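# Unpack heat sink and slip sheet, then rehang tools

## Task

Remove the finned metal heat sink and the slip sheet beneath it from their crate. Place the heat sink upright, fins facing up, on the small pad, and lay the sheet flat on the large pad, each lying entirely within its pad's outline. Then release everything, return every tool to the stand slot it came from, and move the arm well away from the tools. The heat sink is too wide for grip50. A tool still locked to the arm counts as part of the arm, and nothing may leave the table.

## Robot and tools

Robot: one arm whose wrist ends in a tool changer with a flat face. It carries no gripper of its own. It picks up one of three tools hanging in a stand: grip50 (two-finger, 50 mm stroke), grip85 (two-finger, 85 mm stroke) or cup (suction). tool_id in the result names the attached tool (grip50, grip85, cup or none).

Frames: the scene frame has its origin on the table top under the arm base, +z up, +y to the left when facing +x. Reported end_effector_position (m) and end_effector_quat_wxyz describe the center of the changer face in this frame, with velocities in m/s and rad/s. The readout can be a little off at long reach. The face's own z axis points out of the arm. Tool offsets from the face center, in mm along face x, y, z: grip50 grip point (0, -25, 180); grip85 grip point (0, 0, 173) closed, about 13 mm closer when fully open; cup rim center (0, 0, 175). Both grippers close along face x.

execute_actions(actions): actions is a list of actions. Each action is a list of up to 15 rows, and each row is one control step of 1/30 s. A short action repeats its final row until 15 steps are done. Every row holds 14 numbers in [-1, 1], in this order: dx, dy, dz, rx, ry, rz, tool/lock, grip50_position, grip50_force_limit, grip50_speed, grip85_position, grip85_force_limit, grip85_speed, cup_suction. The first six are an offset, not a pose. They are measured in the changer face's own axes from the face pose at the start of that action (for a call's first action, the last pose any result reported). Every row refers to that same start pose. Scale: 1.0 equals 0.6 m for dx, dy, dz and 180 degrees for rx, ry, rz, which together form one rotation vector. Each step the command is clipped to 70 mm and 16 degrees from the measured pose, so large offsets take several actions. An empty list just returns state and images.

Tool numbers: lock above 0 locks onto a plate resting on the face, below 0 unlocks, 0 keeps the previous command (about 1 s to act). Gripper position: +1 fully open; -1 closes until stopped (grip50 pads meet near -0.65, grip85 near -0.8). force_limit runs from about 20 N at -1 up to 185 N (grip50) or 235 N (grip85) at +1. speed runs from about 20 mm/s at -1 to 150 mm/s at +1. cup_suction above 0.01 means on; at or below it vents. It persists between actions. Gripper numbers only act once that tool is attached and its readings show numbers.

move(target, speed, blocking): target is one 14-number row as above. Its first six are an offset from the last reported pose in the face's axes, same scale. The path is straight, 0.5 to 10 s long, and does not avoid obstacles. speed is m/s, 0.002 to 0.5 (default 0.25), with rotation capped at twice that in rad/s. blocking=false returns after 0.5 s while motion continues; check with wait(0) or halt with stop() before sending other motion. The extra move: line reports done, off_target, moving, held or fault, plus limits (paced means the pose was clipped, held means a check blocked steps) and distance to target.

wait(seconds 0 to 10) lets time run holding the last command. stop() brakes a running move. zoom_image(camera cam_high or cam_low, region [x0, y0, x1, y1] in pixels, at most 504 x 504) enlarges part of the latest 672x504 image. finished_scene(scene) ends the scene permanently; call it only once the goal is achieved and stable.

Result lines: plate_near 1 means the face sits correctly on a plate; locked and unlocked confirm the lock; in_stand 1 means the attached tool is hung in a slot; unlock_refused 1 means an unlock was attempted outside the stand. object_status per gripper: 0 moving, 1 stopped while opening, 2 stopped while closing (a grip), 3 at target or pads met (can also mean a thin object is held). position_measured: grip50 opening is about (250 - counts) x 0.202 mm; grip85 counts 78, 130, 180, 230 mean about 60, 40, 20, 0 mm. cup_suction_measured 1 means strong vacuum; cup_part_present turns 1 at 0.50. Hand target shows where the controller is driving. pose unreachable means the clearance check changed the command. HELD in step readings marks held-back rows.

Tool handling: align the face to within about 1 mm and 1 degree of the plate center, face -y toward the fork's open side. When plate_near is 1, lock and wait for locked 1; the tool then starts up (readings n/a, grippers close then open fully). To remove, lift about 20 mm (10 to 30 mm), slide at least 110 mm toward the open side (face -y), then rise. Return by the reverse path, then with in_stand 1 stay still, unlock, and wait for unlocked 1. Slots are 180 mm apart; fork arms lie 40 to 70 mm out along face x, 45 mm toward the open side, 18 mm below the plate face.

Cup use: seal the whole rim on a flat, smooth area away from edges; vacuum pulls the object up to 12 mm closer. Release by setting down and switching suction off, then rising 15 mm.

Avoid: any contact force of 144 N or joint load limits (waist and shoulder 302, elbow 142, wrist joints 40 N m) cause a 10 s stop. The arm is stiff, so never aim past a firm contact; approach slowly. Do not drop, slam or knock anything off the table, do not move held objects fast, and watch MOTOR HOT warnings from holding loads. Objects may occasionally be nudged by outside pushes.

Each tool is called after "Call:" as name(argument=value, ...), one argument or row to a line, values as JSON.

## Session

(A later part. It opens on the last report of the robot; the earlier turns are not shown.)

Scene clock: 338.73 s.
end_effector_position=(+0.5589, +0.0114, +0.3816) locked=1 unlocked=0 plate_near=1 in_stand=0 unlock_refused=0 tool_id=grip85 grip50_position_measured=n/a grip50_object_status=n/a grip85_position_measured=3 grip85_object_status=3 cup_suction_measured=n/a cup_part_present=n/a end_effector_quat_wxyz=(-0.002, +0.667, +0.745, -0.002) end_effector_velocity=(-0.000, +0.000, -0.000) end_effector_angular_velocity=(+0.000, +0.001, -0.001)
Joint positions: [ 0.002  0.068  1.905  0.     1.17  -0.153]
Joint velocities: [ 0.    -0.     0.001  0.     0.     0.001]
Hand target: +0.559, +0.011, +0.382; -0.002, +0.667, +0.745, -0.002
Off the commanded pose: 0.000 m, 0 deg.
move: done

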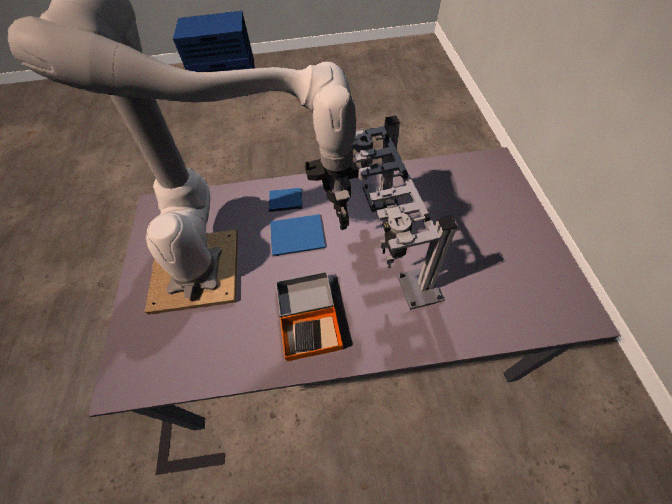

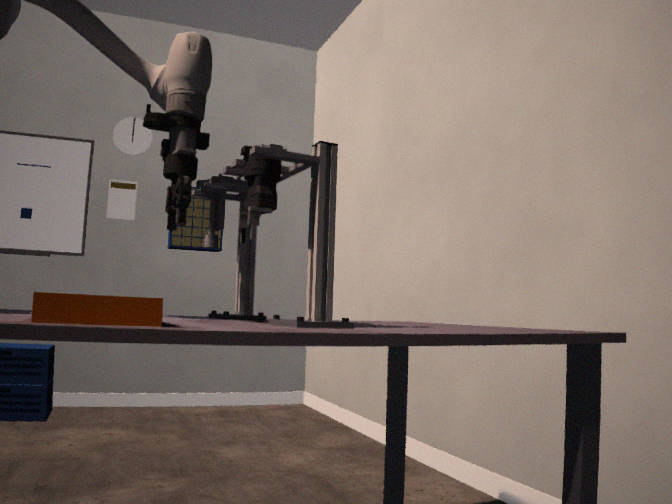

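Call:
move(
  target=[-0.5175,-0.3407,0.186,0,0,0.554,0,1,0,0,0.67,0,1,0],
  speed=0.45,
)

Call:
zoom_image(
  camera="cam_high",
  region=[250, 250, 370, 370],
)

Call:
zoom_image(
  camera="cam_low",
  region=[0, 150, 190, 340],
)

Scene clock: 350.27 s.
end_effector_position=(+0.3895, -0.3194, +0.2709) locked=1 unlocked=0 plate_near=1 in_stand=0 unlock_refused=0 tool_id=grip85 grip50_position_measured=n/a grip50_object_status=n/a grip85_position_measured=45 grip85_object_status=3 cup_suction_measured=n/a cup_part_present=n/a end_effector_quat_wxyz=(-0.000, +1.000, -0.030, -0.002) end_effector_velocity=(-0.000, -0.000, +0.000) end_effector_angular_velocity=(-0.001, -0.000, +0.000)
Joint positions: [-0.713  0.082  2.12   0.001  0.941  0.872]
Joint velocities: [-0.    -0.    -0.    -0.001 -0.     0.   ]
Hand target: +0.389, -0.319, +0.271; -0.000, +1.000, -0.030, -0.003
Off the commanded pose: 0.000 m, 0 deg.
move: done

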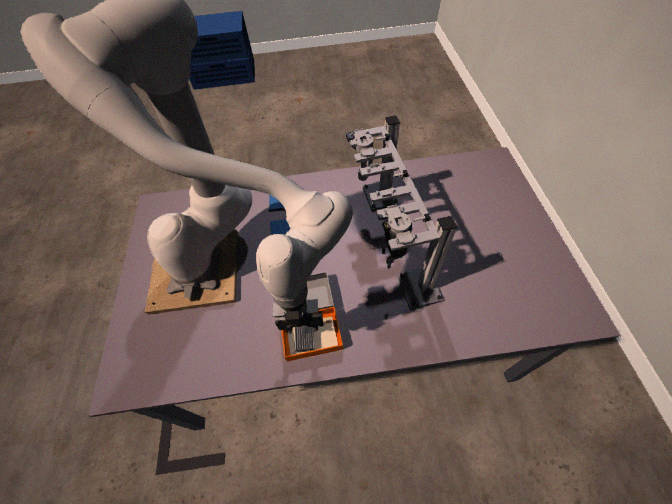

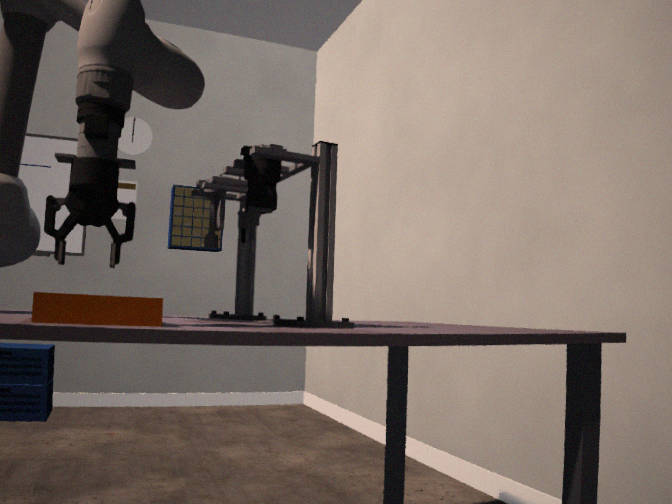

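Region (250, 250, 370, 370) of cam_high's 672x504 image, scaled by 4.200, with more detail than that image has.

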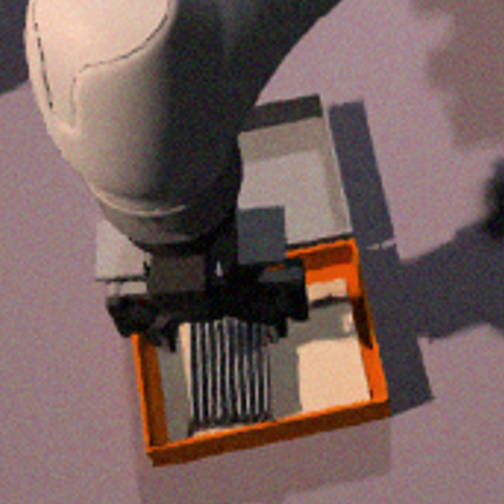

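Region (0, 150, 190, 340) of cam_low's 672x504 image, scaled by 2.653, with more detail than that image has.

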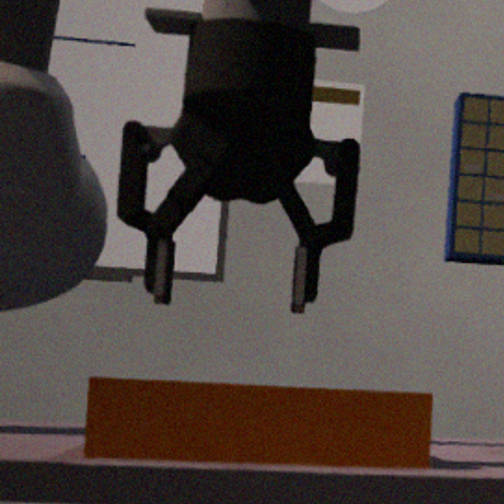

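Call:
move(
  target=[-0.0067,0.002,0.064,0,0,0,0,1,0,0,0.67,0,1,0],
  speed=0.12,
)

Call:
zoom_image(
  camera="cam_high",
  region=[270, 295, 350, 365],
)

Call:
zoom_image(
  camera="cam_low",
  region=[0, 150, 190, 340],
)

Scene clock: 372.87 s.
end_effector_position=(+0.3852, -0.3204, +0.2325) locked=1 unlocked=0 plate_near=1 in_stand=0 unlock_refused=0 tool_id=grip85 grip50_position_measured=n/a grip50_object_status=n/a grip85_position_measured=45 grip85_object_status=3 cup_suction_measured=n/a cup_part_present=n/a end_effector_quat_wxyz=(-0.000, +1.000, -0.029, -0.003) end_effector_velocity=(-0.000, +0.000, -0.001) end_effector_angular_velocity=(+0.000, +0.001, -0.001)
Joint positions: [-0.72   0.124  2.16   0.001  0.86   0.865]
Joint velocities: [-0.     0.     0.001 -0.    -0.     0.001]
Hand target: +0.385, -0.320, +0.233; -0.000, +1.000, -0.030, -0.002
Off the commanded pose: 0.000 m, 0 deg.
move: done

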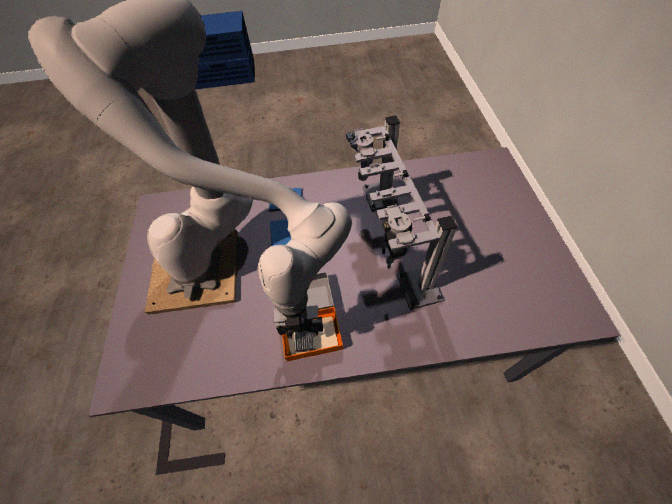

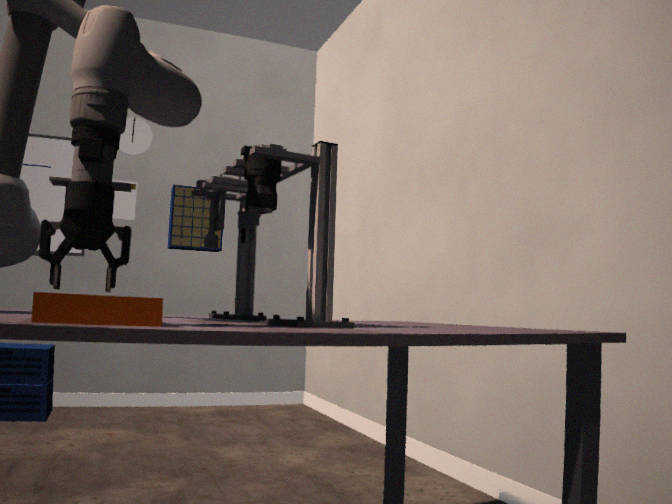

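Region (270, 295, 350, 365) of cam_high's 672x504 image, scaled by 6.300, with more detail than that image has; it fills the top 441 rows of this view, and the rest is white.

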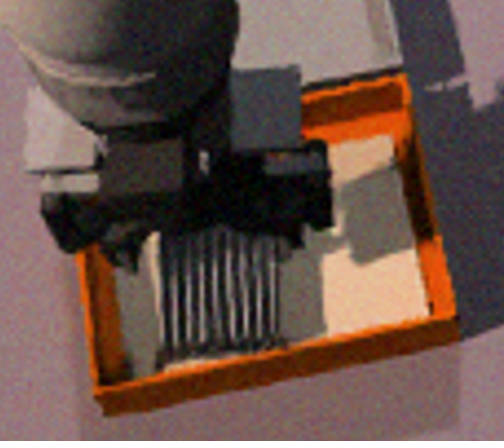

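Region (0, 150, 190, 340) of cam_low's 672x504 image, scaled by 2.653, with more detail than that image has.

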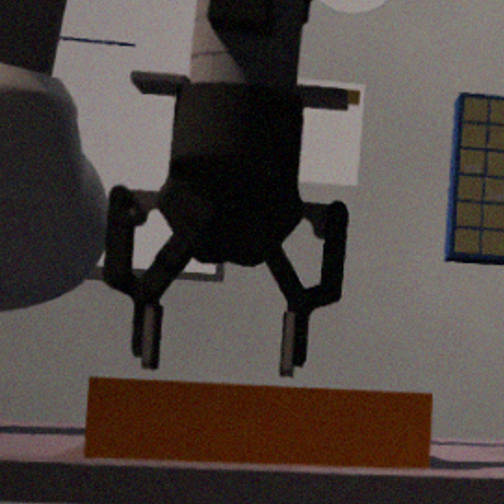

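Call:
move(
  target=[0.0017,0,0.058,0,0,0,0,1,0,0,0.67,0,1,0],
  speed=0.06,
)

Call:
zoom_image(
  camera="cam_high",
  region=[270, 295, 350, 365],
)

Scene clock: 380.70 s.
end_effector_position=(+0.3861, -0.3204, +0.1977) locked=1 unlocked=0 plate_near=1 in_stand=0 unlock_refused=0 tool_id=grip85 grip50_position_measured=n/a grip50_object_status=n/a grip85_position_measured=45 grip85_object_status=3 cup_suction_measured=n/a cup_part_present=n/a end_effector_quat_wxyz=(-0.000, +1.000, -0.030, -0.003) end_effector_velocity=(-0.000, +0.000, -0.000) end_effector_angular_velocity=(+0.000, +0.001, +0.000)
Joint positions: [-0.719  0.171  2.187  0.001  0.785  0.866]
Joint velocities: [-0.    -0.     0.    -0.001  0.001 -0.   ]
Hand target: +0.386, -0.320, +0.198; -0.000, +1.000, -0.029, -0.003
Off the commanded pose: 0.000 m, 0 deg.
move: done

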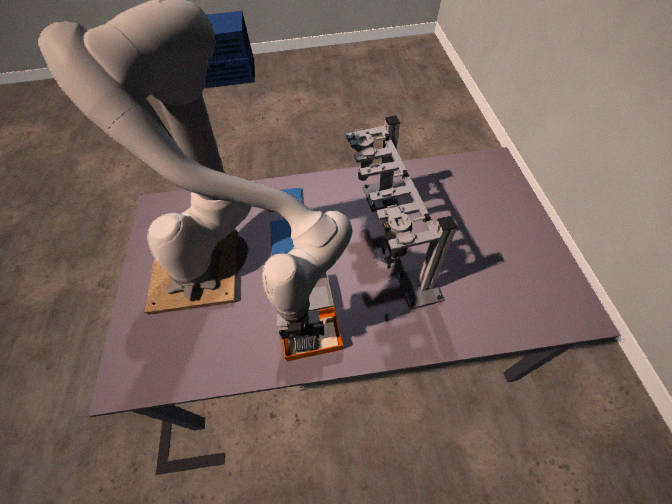

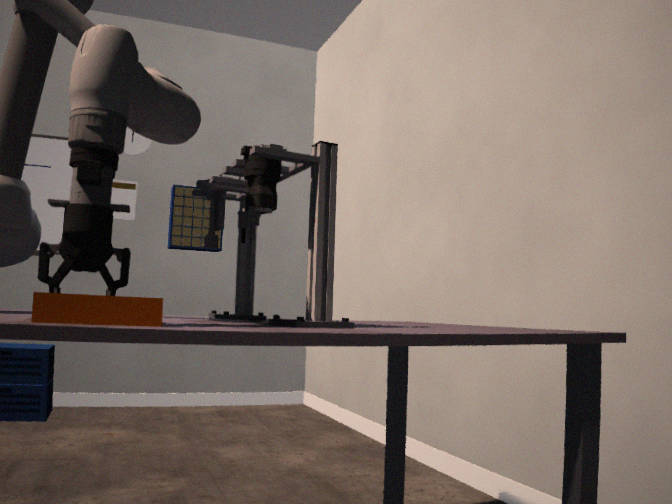

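Region (270, 295, 350, 365) of cam_high's 672x504 image, scaled by 6.300, with more detail than that image has; it fills the top 441 rows of this view, and the rest is white.

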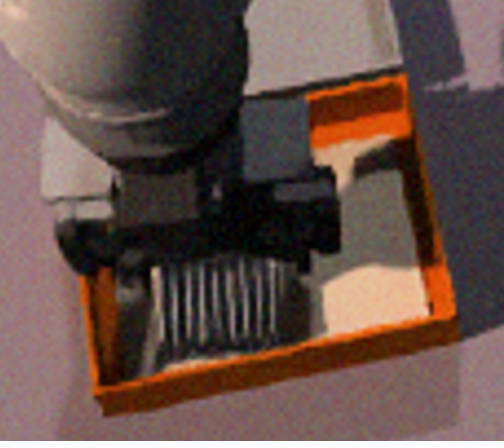

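Call:
execute_actions(
  actions=[
    [[0,0,0,0,0,0,0,1,0,0,-1,-0.4,-0.3,0]],
  ],
)

Call:
wait(
  seconds=0.3,
)

Scene clock: 385.57 s.
end_effector_position=(+0.3862, -0.3205, +0.1978) locked=1 unlocked=0 plate_near=1 in_stand=0 unlock_refused=0 tool_id=grip85 grip50_position_measured=n/a grip50_object_status=n/a grip85_position_measured=80 grip85_object_status=2 cup_suction_measured=n/a cup_part_present=n/a end_effector_quat_wxyz=(-0.000, +1.000, -0.029, -0.002) end_effector_velocity=(+0.000, -0.000, +0.000) end_effector_angular_velocity=(-0.001, -0.001, -0.001)
Joint positions: [-0.719  0.171  2.186  0.001  0.785  0.866]
Joint velocities: [-0.    -0.001 -0.    -0.001 -0.     0.001]
Hand target: +0.386, -0.320, +0.198; -0.000, +1.000, -0.030, -0.003
Off the commanded pose: 0.000 m, 0 deg.
Step readings (end_effector_position):
0: (+0.3861, -0.3204, +0.1977)
1: (+0.3861, -0.3204, +0.1977)
2: (+0.3861, -0.3204, +0.1977)
4: (+0.3861, -0.3204, +0.1977)
8: (+0.3861, -0.3205, +0.1978)
15: end_effector_position above

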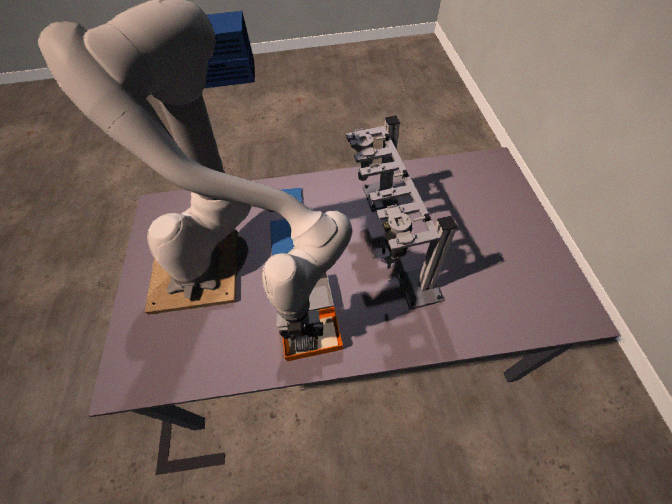

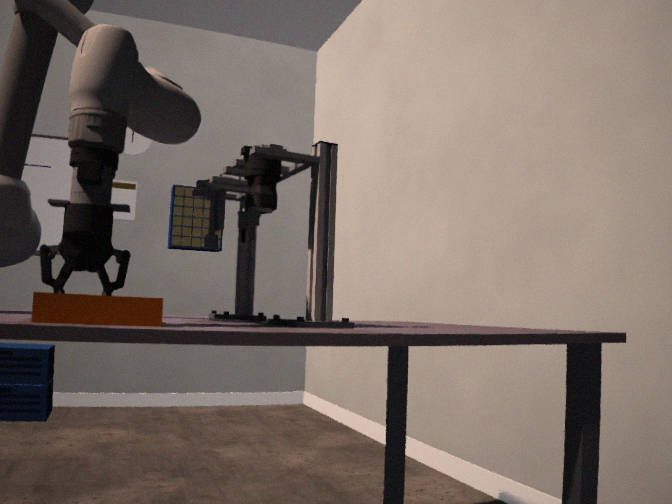

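Scene clock: 385.87 s.
end_effector_position=(+0.3861, -0.3204, +0.1978) locked=1 unlocked=0 plate_near=1 in_stand=0 unlock_refused=0 tool_id=grip85 grip50_position_measured=n/a grip50_object_status=n/a grip85_position_measured=80 grip85_object_status=2 cup_suction_measured=n/a cup_part_present=n/a end_effector_quat_wxyz=(-0.000, +1.000, -0.029, -0.003) end_effector_velocity=(-0.000, +0.000, -0.000) end_effector_angular_velocity=(+0.001, +0.000, -0.002)
Joint positions: [-0.719  0.171  2.187  0.001  0.785  0.866]
Joint velocities: [-0.    -0.     0.001  0.001  0.     0.001]
Hand target: +0.386, -0.320, +0.198; -0.000, +1.000, -0.030, -0.003
Off the commanded pose: 0.000 m, 0 deg.
wait: 0.30 s; at rest by 0.17 s

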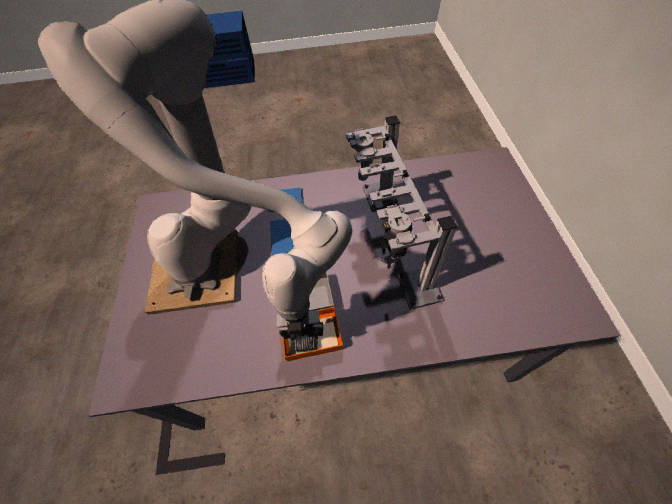

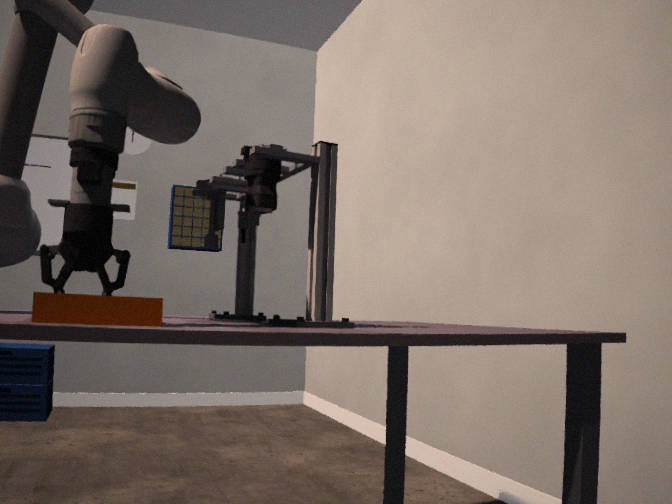

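Gripped (~59 mm). Lift.

Call:
move(
  target=[0,0,-0.12,0,0,0,0,1,0,0,-1,-0.4,-0.3,0],
  speed=0.12,
)

Call:
zoom_image(
  camera="cam_low",
  region=[0, 150, 190, 340],
)

Scene clock: 389.23 s.
end_effector_position=(+0.3864, -0.3204, +0.2697) locked=1 unlocked=0 plate_near=1 in_stand=0 unlock_refused=0 tool_id=grip85 grip50_position_measured=n/a grip50_object_status=n/a grip85_position_measured=80 grip85_object_status=2 cup_suction_measured=n/a cup_part_present=n/a end_effector_quat_wxyz=(-0.000, +1.000, -0.029, -0.002) end_effector_velocity=(-0.000, -0.000, +0.000) end_effector_angular_velocity=(-0.001, -0.000, +0.001)
Joint positions: [-0.719  0.081  2.124  0.001  0.938  0.866]
Joint velocities: [-0.    -0.     0.    -0.001 -0.001 -0.   ]
Hand target: +0.386, -0.320, +0.270; -0.000, +1.000, -0.029, -0.002
Off the commanded pose: 0.000 m, 0 deg.
move: done

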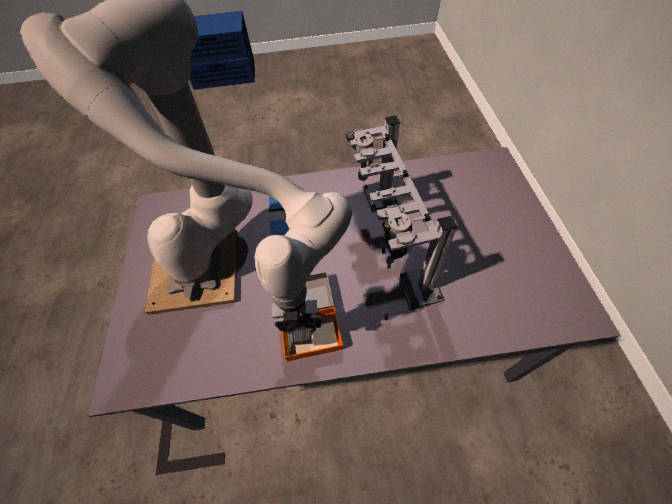

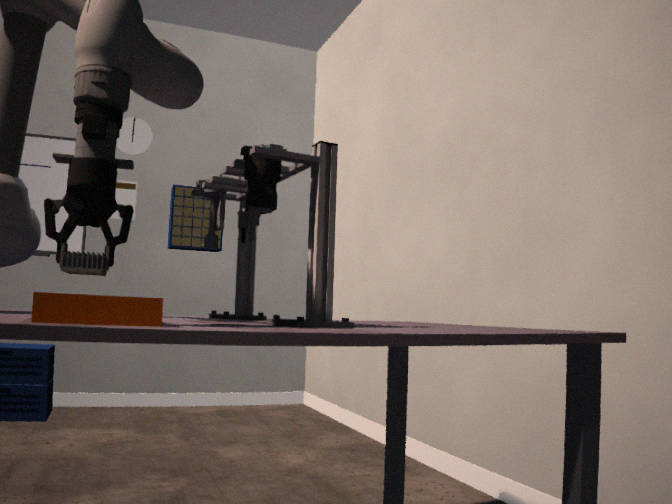

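Region (0, 150, 190, 340) of cam_low's 672x504 image, scaled by 2.653, with more detail than that image has.

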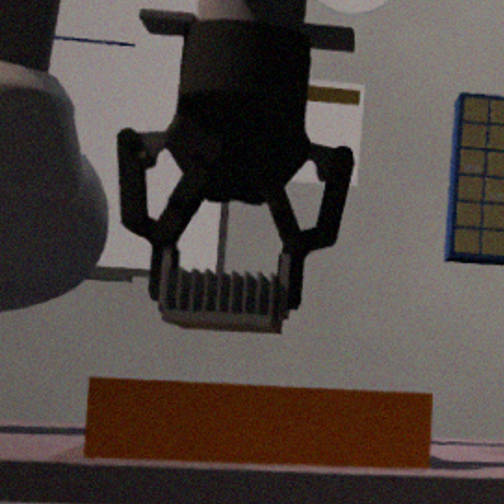

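Call:
move(
  target=[-0.110,-0.995,0.058,0,0,-0.506,0,1,0,0,-1,-0.4,-0.3,0],
  speed=0.35,
)

Call:
zoom_image(
  camera="cam_high",
  region=[245, 140, 335, 230],
)

Call:
zoom_image(
  camera="cam_low",
  region=[0, 180, 190, 340],
)

Scene clock: 409.47 s.
end_effector_position=(+0.3556, +0.2787, +0.2347) locked=1 unlocked=0 plate_near=1 in_stand=0 unlock_refused=0 tool_id=grip85 grip50_position_measured=n/a grip50_object_status=n/a grip85_position_measured=80 grip85_object_status=2 cup_suction_measured=n/a cup_part_present=n/a end_effector_quat_wxyz=(-0.001, +0.721, +0.693, -0.002) end_effector_velocity=(-0.001, +0.000, -0.000) end_effector_angular_velocity=(+0.000, +0.000, +0.001)
Joint positions: [ 0.633  0.046  2.242 -0.     0.856  0.629]
Joint velocities: [ 0.001 -0.     0.001  0.    -0.    -0.001]
Hand target: +0.356, +0.279, +0.235; -0.001, +0.721, +0.693, -0.002
Off the commanded pose: 0.001 m, 0 deg.
move: done

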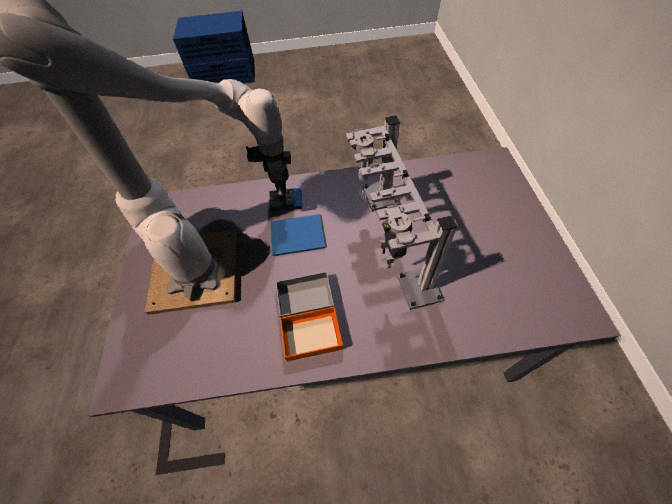

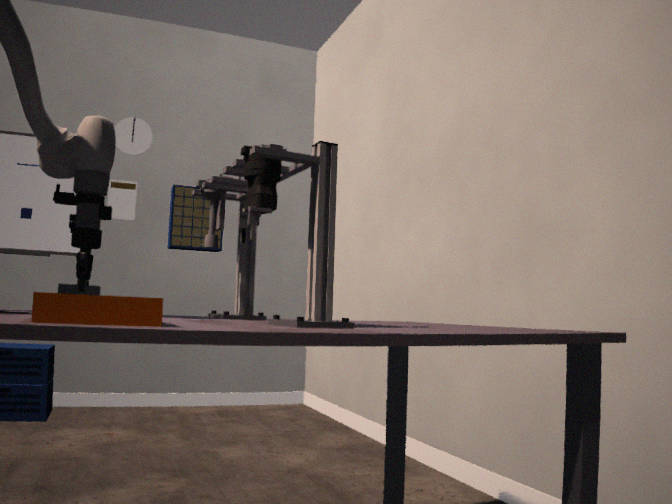

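Region (245, 140, 335, 230) of cam_high's 672x504 image, scaled by 5.600, with more detail than that image has.

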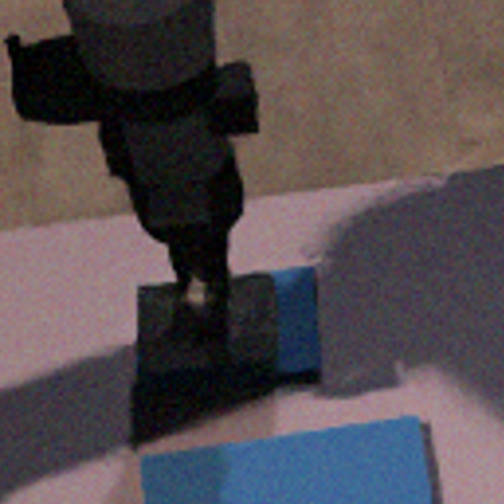

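Region (0, 180, 190, 340) of cam_low's 672x504 image, scaled by 2.653, with more detail than that image has; it fills the top 424 rows of this view, and the rest is white.

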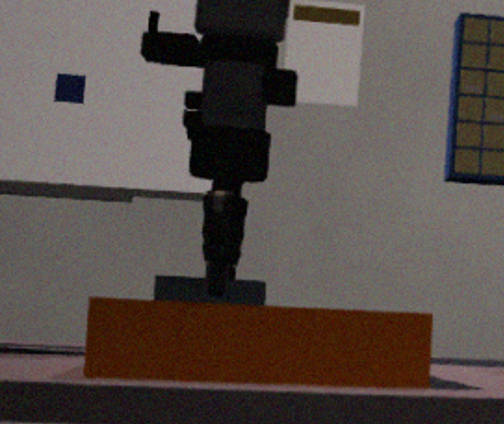

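Call:
move(
  target=[0.055,0.003,0.04,0,0,0,0,1,0,0,-1,-0.4,-0.3,0],
  speed=0.12,
)

Call:
zoom_image(
  camera="cam_high",
  region=[255, 165, 315, 220],
)

Scene clock: 433.03 s.
end_effector_position=(+0.3587, +0.3116, +0.2107) locked=1 unlocked=0 plate_near=1 in_stand=0 unlock_refused=0 tool_id=grip85 grip50_position_measured=n/a grip50_object_status=n/a grip85_position_measured=80 grip85_object_status=2 cup_suction_measured=n/a cup_part_present=n/a end_effector_quat_wxyz=(-0.001, +0.721, +0.693, -0.002) end_effector_velocity=(+0.000, -0.000, -0.000) end_effector_angular_velocity=(-0.000, -0.001, +0.000)
Joint positions: [ 0.688  0.114  2.223 -0.     0.806  0.684]
Joint velocities: [-0.     0.     0.    -0.001 -0.001  0.   ]
Hand target: +0.359, +0.312, +0.211; -0.001, +0.721, +0.693, -0.002
Off the commanded pose: 0.000 m, 0 deg.
move: done

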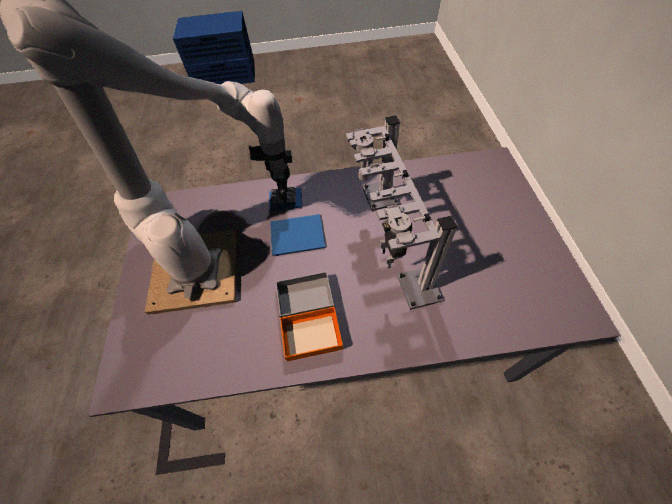

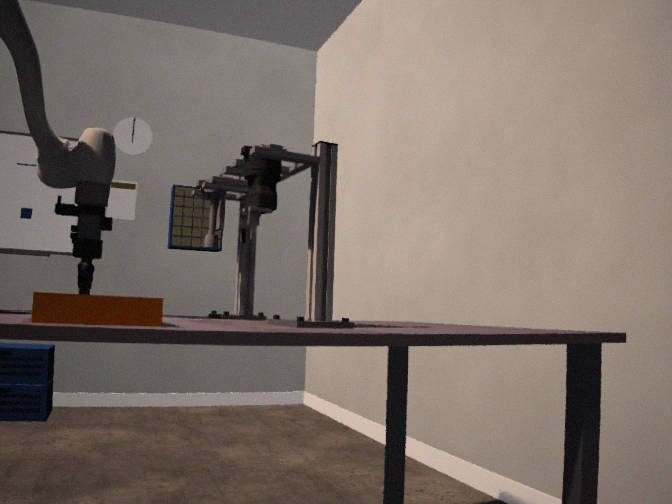

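Region (255, 165, 315, 220) of cam_high's 672x504 image, scaled by 8.400, with more detail than that image has; it fills the top 462 rows of this view, and the rest is white.

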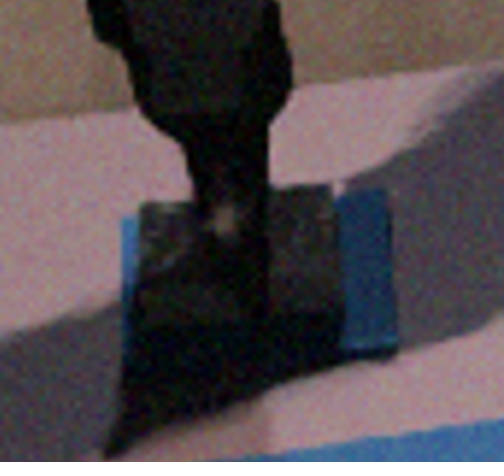

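Call:
execute_actions(
  actions=[
    [[0.0007,0.001,0.002,0,0,0,0,1,0,0,-1,-0.4,-0.3,0],[0.0014,0.002,0.004,0,0,0,0,1,0,0,-1,-0.4,-0.3,0],[0.002,0.003,0.006,0,0,0,0,1,0,0,-1,-0.4,-0.3,0],[0.0027,0.0045,0.008,0,0,0,0,1,0,0,-1,-0.4,-0.3,0],[0.0033,0.0058,0.0095,0,0,0,0,1,0,0,-1,-0.4,-0.3,0],[0.0033,0.0058,0.011,0,0,0,0,1,0,0,-1,-0.4,-0.3,0],[0.0033,0.0058,0.012,0,0,0,0,1,0,0,-1,-0.4,-0.3,0],[0.0033,0.0058,0.013,0,0,0,0,1,0,0,-1,-0.4,-0.3,0]],
    [[0,0,0.0013,0,0,0,0,1,0,0,-1,-0.4,-0.3,0]],
  ],
)

Call:
zoom_image(
  camera="cam_high",
  region=[255, 165, 315, 220],
)

Scene clock: 446.27 s.
end_effector_position=(+0.3623, +0.3134, +0.2023) locked=1 unlocked=0 plate_near=1 in_stand=0 unlock_refused=0 tool_id=grip85 grip50_position_measured=n/a grip50_object_status=n/a grip85_position_measured=80 grip85_object_status=2 cup_suction_measured=n/a cup_part_present=n/a end_effector_quat_wxyz=(-0.001, +0.721, +0.693, -0.002) end_effector_velocity=(-0.001, -0.000, -0.001) end_effector_angular_velocity=(-0.002, +0.002, -0.000)
Joint positions: [ 0.686  0.132  2.223 -0.     0.787  0.682]
Joint velocities: [-0.     0.001  0.001  0.     0.001  0.   ]
Hand target: +0.362, +0.313, +0.202; -0.001, +0.721, +0.693, -0.002
Off the commanded pose: 0.000 m, 0 deg.
Step readings (end_effector_position; steps 1 to 15: 1st action; 16 to 30: 2nd action):
0: (+0.3587, +0.3115, +0.2107)
1: (+0.3587, +0.3115, +0.2107)
2: (+0.3590, +0.3117, +0.2102)
4: (+0.3601, +0.3125, +0.2079)
8: (+0.3624, +0.3135, +0.2040)
15: (+0.3623, +0.3134, +0.2030)
16: (+0.3623, +0.3134, +0.2030)
17: (+0.3623, +0.3134, +0.2027)
19: (+0.3623, +0.3135, +0.2025)
23: (+0.3623, +0.3134, +0.2024)
30: end_effector_position above

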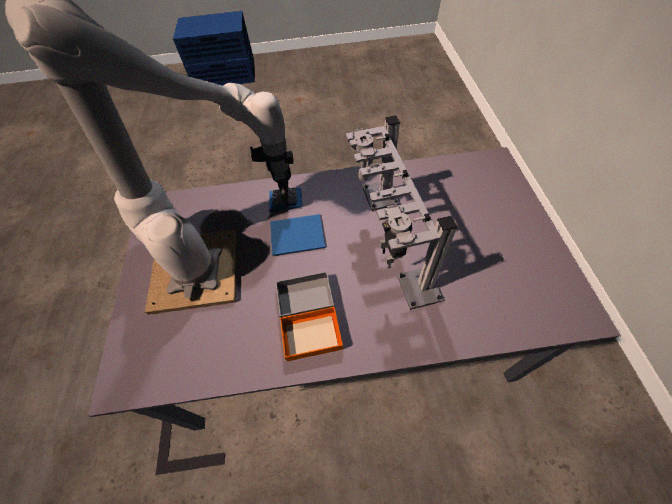

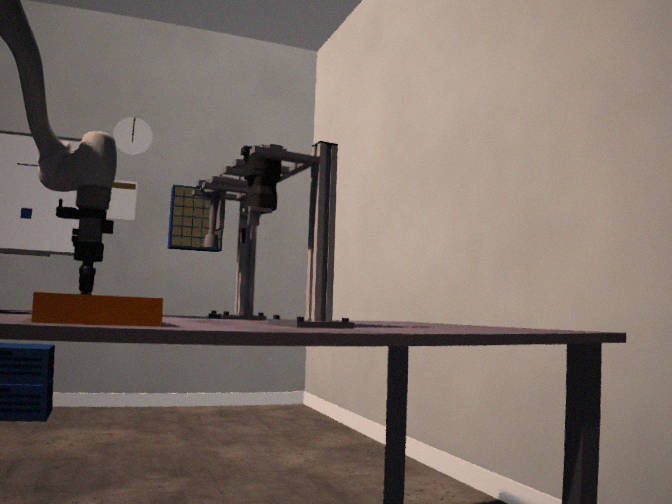

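Region (255, 165, 315, 220) of cam_high's 672x504 image, scaled by 8.400, with more detail than that image has; it fills the top 462 rows of this view, and the rest is white.

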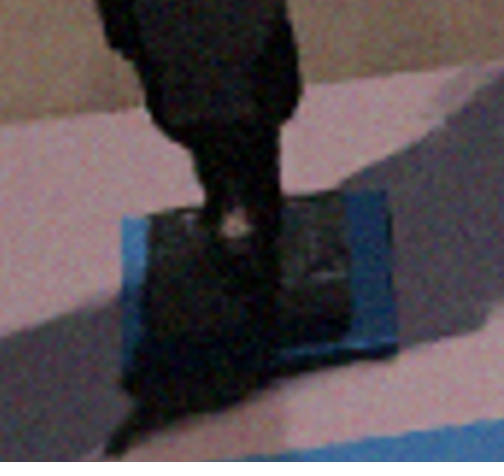

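Call:
execute_actions(
  actions=[
    [[0,0,-0.0005,0,0,0,0,1,0,0,1,-0.4,0.5,0]],
  ],
)

Call:
move(
  target=[0,0,-0.08,0,0,0,0,1,0,0,1,-0.4,0.5,0],
  speed=0.2,
)

Scene clock: 456.70 s.
end_effector_position=(+0.3624, +0.3135, +0.2028) locked=1 unlocked=0 plate_near=1 in_stand=0 unlock_refused=0 tool_id=grip85 grip50_position_measured=n/a grip50_object_status=n/a grip85_position_measured=80 grip85_object_status=2 cup_suction_measured=n/a cup_part_present=n/a end_effector_quat_wxyz=(-0.001, +0.721, +0.693, -0.002) end_effector_velocity=(-0.000, -0.000, -0.000) end_effector_angular_velocity=(-0.001, +0.001, -0.000)
Joint positions: [ 0.686  0.131  2.222 -0.     0.789  0.682]
Joint velocities: [-0. -0.  0. -0.  0. -0.]
Hand target: +0.362, +0.313, +0.203; -0.001, +0.721, +0.693, -0.002
Off the commanded pose: 0.000 m, 0 deg.
FORCE FAULT: contact force on the arm reached its limit, and the arm stopped for 10 seconds. The contact can be on any part of the arm, not only on its tool. That time counts as 13 of the actions that you can send in this scene; the call itself counts as one more. The arm ran no command of this call. The arm holds still and accepts commands again. Move the arm away from the contact; if what it grips holds it there, let go first. Pushing or pulling that hard again can fault the arm again.
Step readings (end_effector_position):
0: (+0.3624, +0.3135, +0.2028)
1: (+0.3624, +0.3135, +0.2028)
2: (+0.3624, +0.3135, +0.2028)
4: (+0.3624, +0.3135, +0.2028)
8: (+0.3624, +0.3135, +0.2028)
15: (+0.3624, +0.3135, +0.2028)

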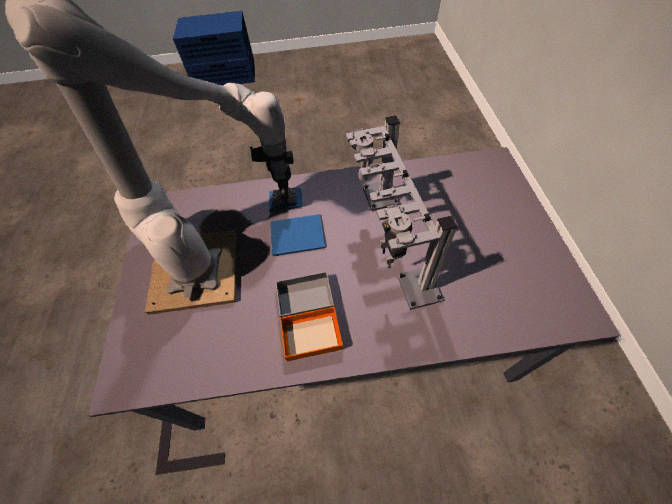

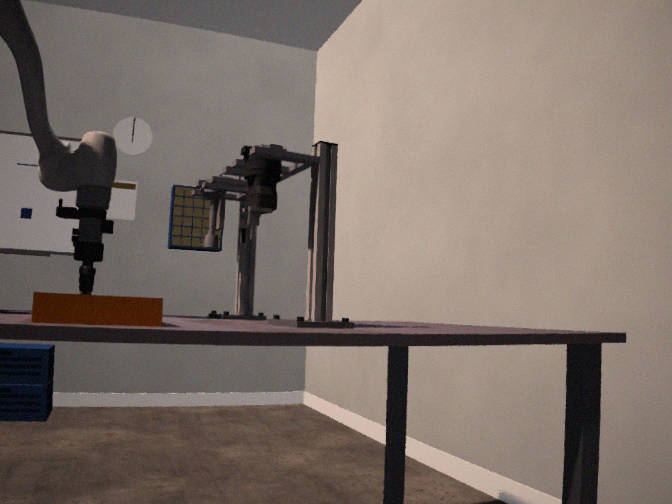

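not run: a fault stop came before this call.

Call:
execute_actions(
  actions=[
    [[0,0,-0.0003,0,0,0,0,1,0,0,1,-0.4,0.5,0]],
  ],
)

Call:
move(
  target=[0,0,-0.08,0,0,0,0,1,0,0,1,-0.4,0.5,0],
  speed=0.2,
)

Scene clock: 461.03 s.
end_effector_position=(+0.3624, +0.3135, +0.2029) locked=1 unlocked=0 plate_near=1 in_stand=0 unlock_refused=0 tool_id=grip85 grip50_position_measured=n/a grip50_object_status=n/a grip85_position_measured=3 grip85_object_status=0 cup_suction_measured=n/a cup_part_present=n/a end_effector_quat_wxyz=(-0.001, +0.721, +0.693, -0.002) end_effector_velocity=(-0.000, -0.000, -0.000) end_effector_angular_velocity=(-0.000, -0.000, +0.001)
Joint positions: [ 0.686  0.131  2.222 -0.     0.789  0.682]
Joint velocities: [ 0.    -0.     0.001 -0.001 -0.001 -0.   ]
Hand target: +0.362, +0.313, +0.203; -0.001, +0.721, +0.693, -0.002
Off the commanded pose: 0.000 m, 0 deg.
Step readings (end_effector_position):
0: (+0.3624, +0.3135, +0.2028)
1: (+0.3624, +0.3135, +0.2028)
2: (+0.3624, +0.3135, +0.2028)
4: (+0.3623, +0.3134, +0.2028)
8: (+0.3623, +0.3135, +0.2028)
15: end_effector_position above

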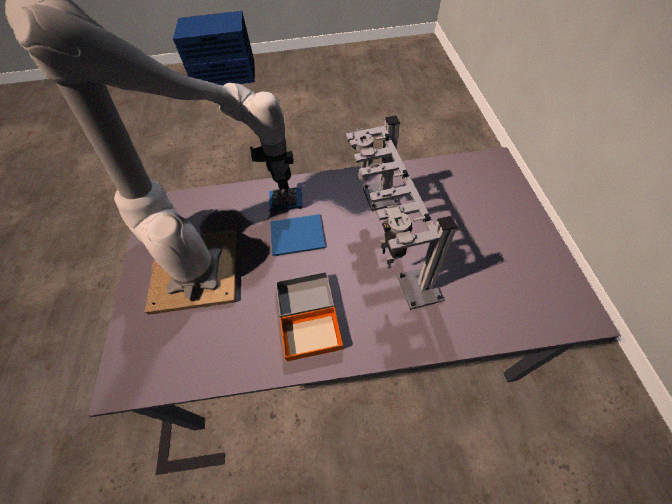

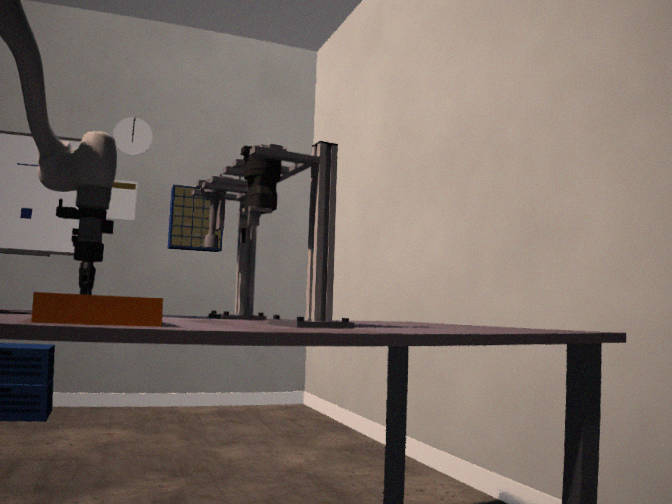

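Scene clock: 461.77 s.
end_effector_position=(+0.3626, +0.3135, +0.2509) locked=1 unlocked=0 plate_near=1 in_stand=0 unlock_refused=0 tool_id=grip85 grip50_position_measured=n/a grip50_object_status=n/a grip85_position_measured=3 grip85_object_status=3 cup_suction_measured=n/a cup_part_present=n/a end_effector_quat_wxyz=(-0.001, +0.721, +0.693, -0.002) end_effector_velocity=(-0.000, +0.000, +0.000) end_effector_angular_velocity=(+0.000, +0.000, -0.001)
Joint positions: [ 0.686  0.067  2.18  -0.     0.895  0.682]
Joint velocities: [ 0.    -0.    -0.     0.     0.     0.001]
Hand target: +0.363, +0.314, +0.251; -0.001, +0.721, +0.693, -0.002
Off the commanded pose: 0.000 m, 0 deg.
move: done

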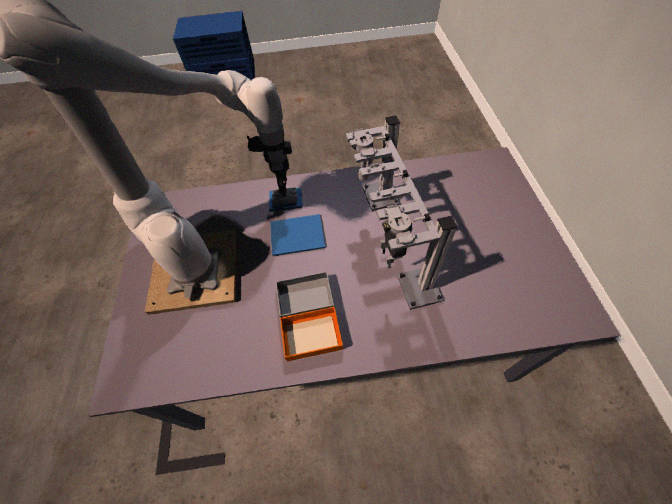

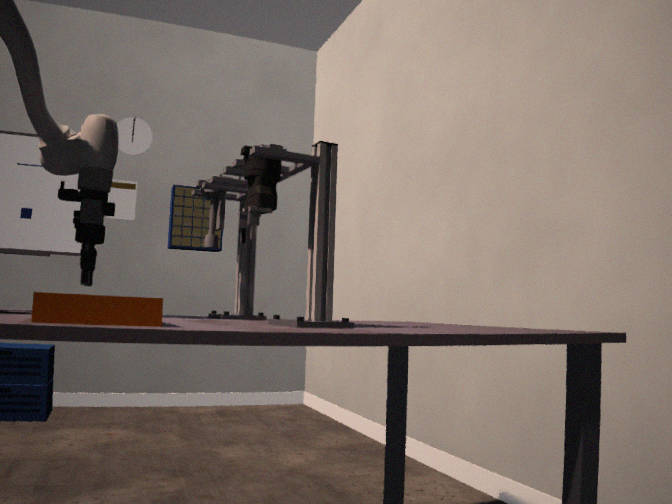

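Call:
move(
  target=[-0.4898,0.3473,-0.2195,0,0,-0.048,0,1,0,0,1,-0.4,0.5,0],
  speed=0.4,
)

Call:
zoom_image(
  camera="cam_high",
  region=[255, 165, 315, 220],
)

Scene clock: 469.10 s.
end_effector_position=(+0.5594, +0.0120, +0.3820) locked=1 unlocked=0 plate_near=1 in_stand=0 unlock_refused=0 tool_id=grip85 grip50_position_measured=n/a grip50_object_status=n/a grip85_position_measured=3 grip85_object_status=3 cup_suction_measured=n/a cup_part_present=n/a end_effector_quat_wxyz=(-0.002, +0.667, +0.745, -0.002) end_effector_velocity=(-0.000, -0.000, +0.000) end_effector_angular_velocity=(-0.001, +0.000, +0.000)
Joint positions: [ 0.003  0.069  1.904  0.     1.171 -0.152]
Joint velocities: [-0.001 -0.     0.    -0.001  0.    -0.001]
Hand target: +0.559, +0.012, +0.382; -0.002, +0.667, +0.745, -0.002
Off the commanded pose: 0.000 m, 0 deg.
move: done

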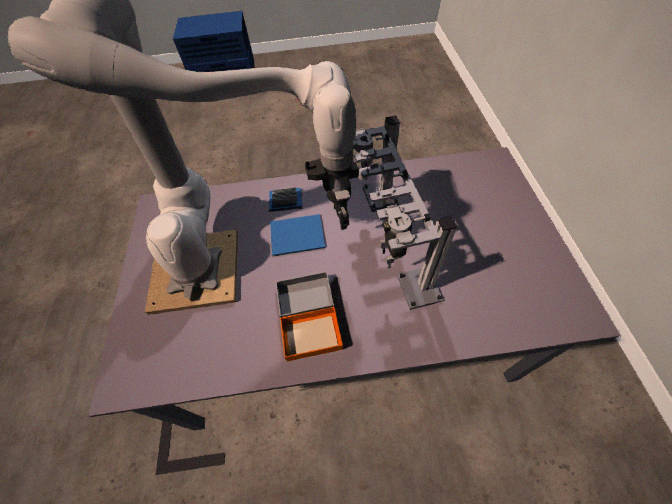

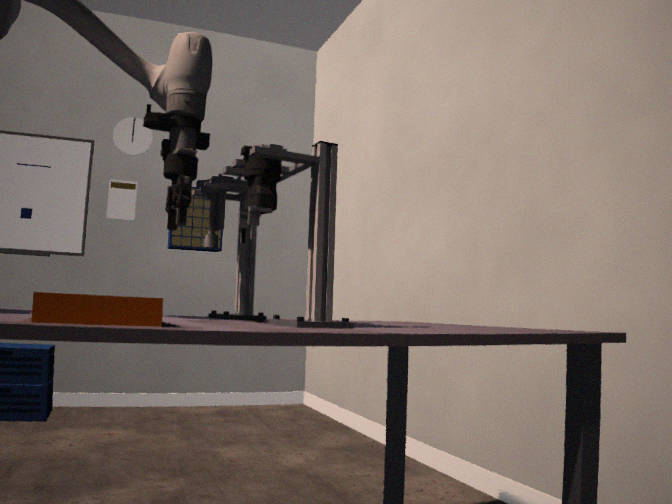

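Region (255, 165, 315, 220) of cam_high's 672x504 image, scaled by 8.400, with more detail than that image has; it fills the top 462 rows of this view, and the rest is white.

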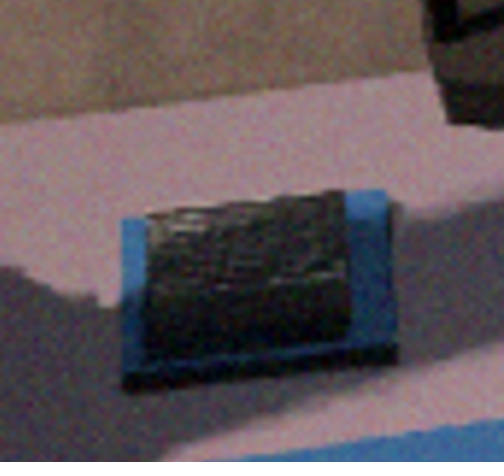

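Call:
move(
  target=[-0.0009,0.2189,0.0007,0,0,0,0,1,0,0,1,-0.4,0.5,0],
  speed=0.15,
)

Scene clock: 474.83 s.
end_effector_position=(+0.6900, +0.0259, +0.3810) locked=1 unlocked=0 plate_near=1 in_stand=0 unlock_refused=0 tool_id=grip85 grip50_position_measured=n/a grip50_object_status=n/a grip85_position_measured=3 grip85_object_status=3 cup_suction_measured=n/a cup_part_present=n/a end_effector_quat_wxyz=(-0.002, +0.667, +0.745, -0.002) end_effector_velocity=(+0.000, -0.000, +0.001) end_effector_angular_velocity=(+0.000, -0.002, -0.000)
Joint positions: [ 0.031  0.27   1.662  0.     1.21  -0.124]
Joint velocities: [-0.    -0.    -0.001  0.001  0.    -0.   ]
Hand target: +0.690, +0.026, +0.381; -0.002, +0.667, +0.745, -0.002
Off the commanded pose: 0.000 m, 0 deg.
move: done

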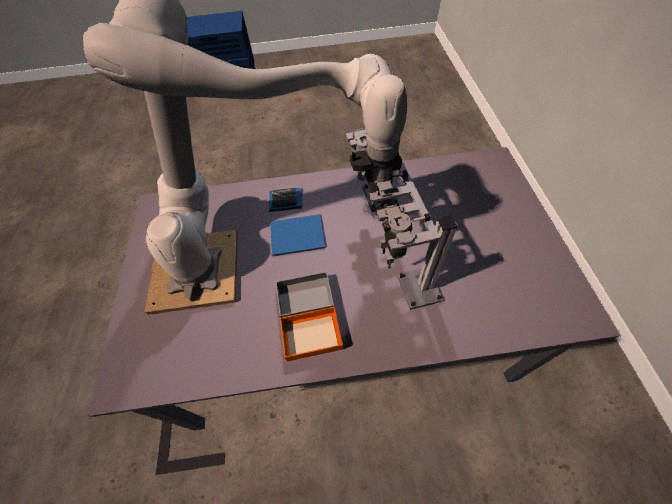

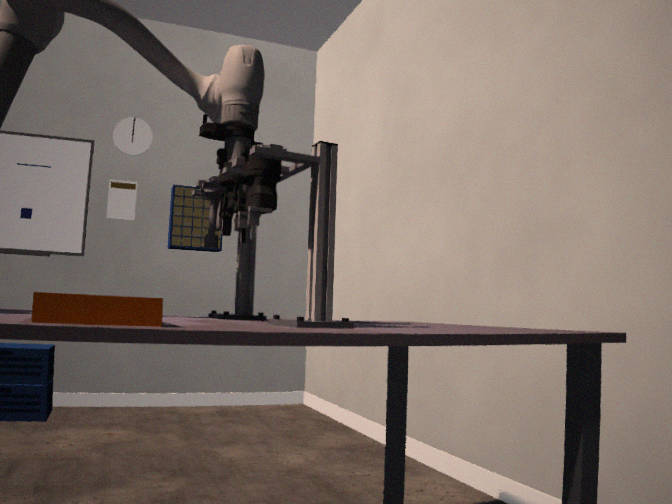

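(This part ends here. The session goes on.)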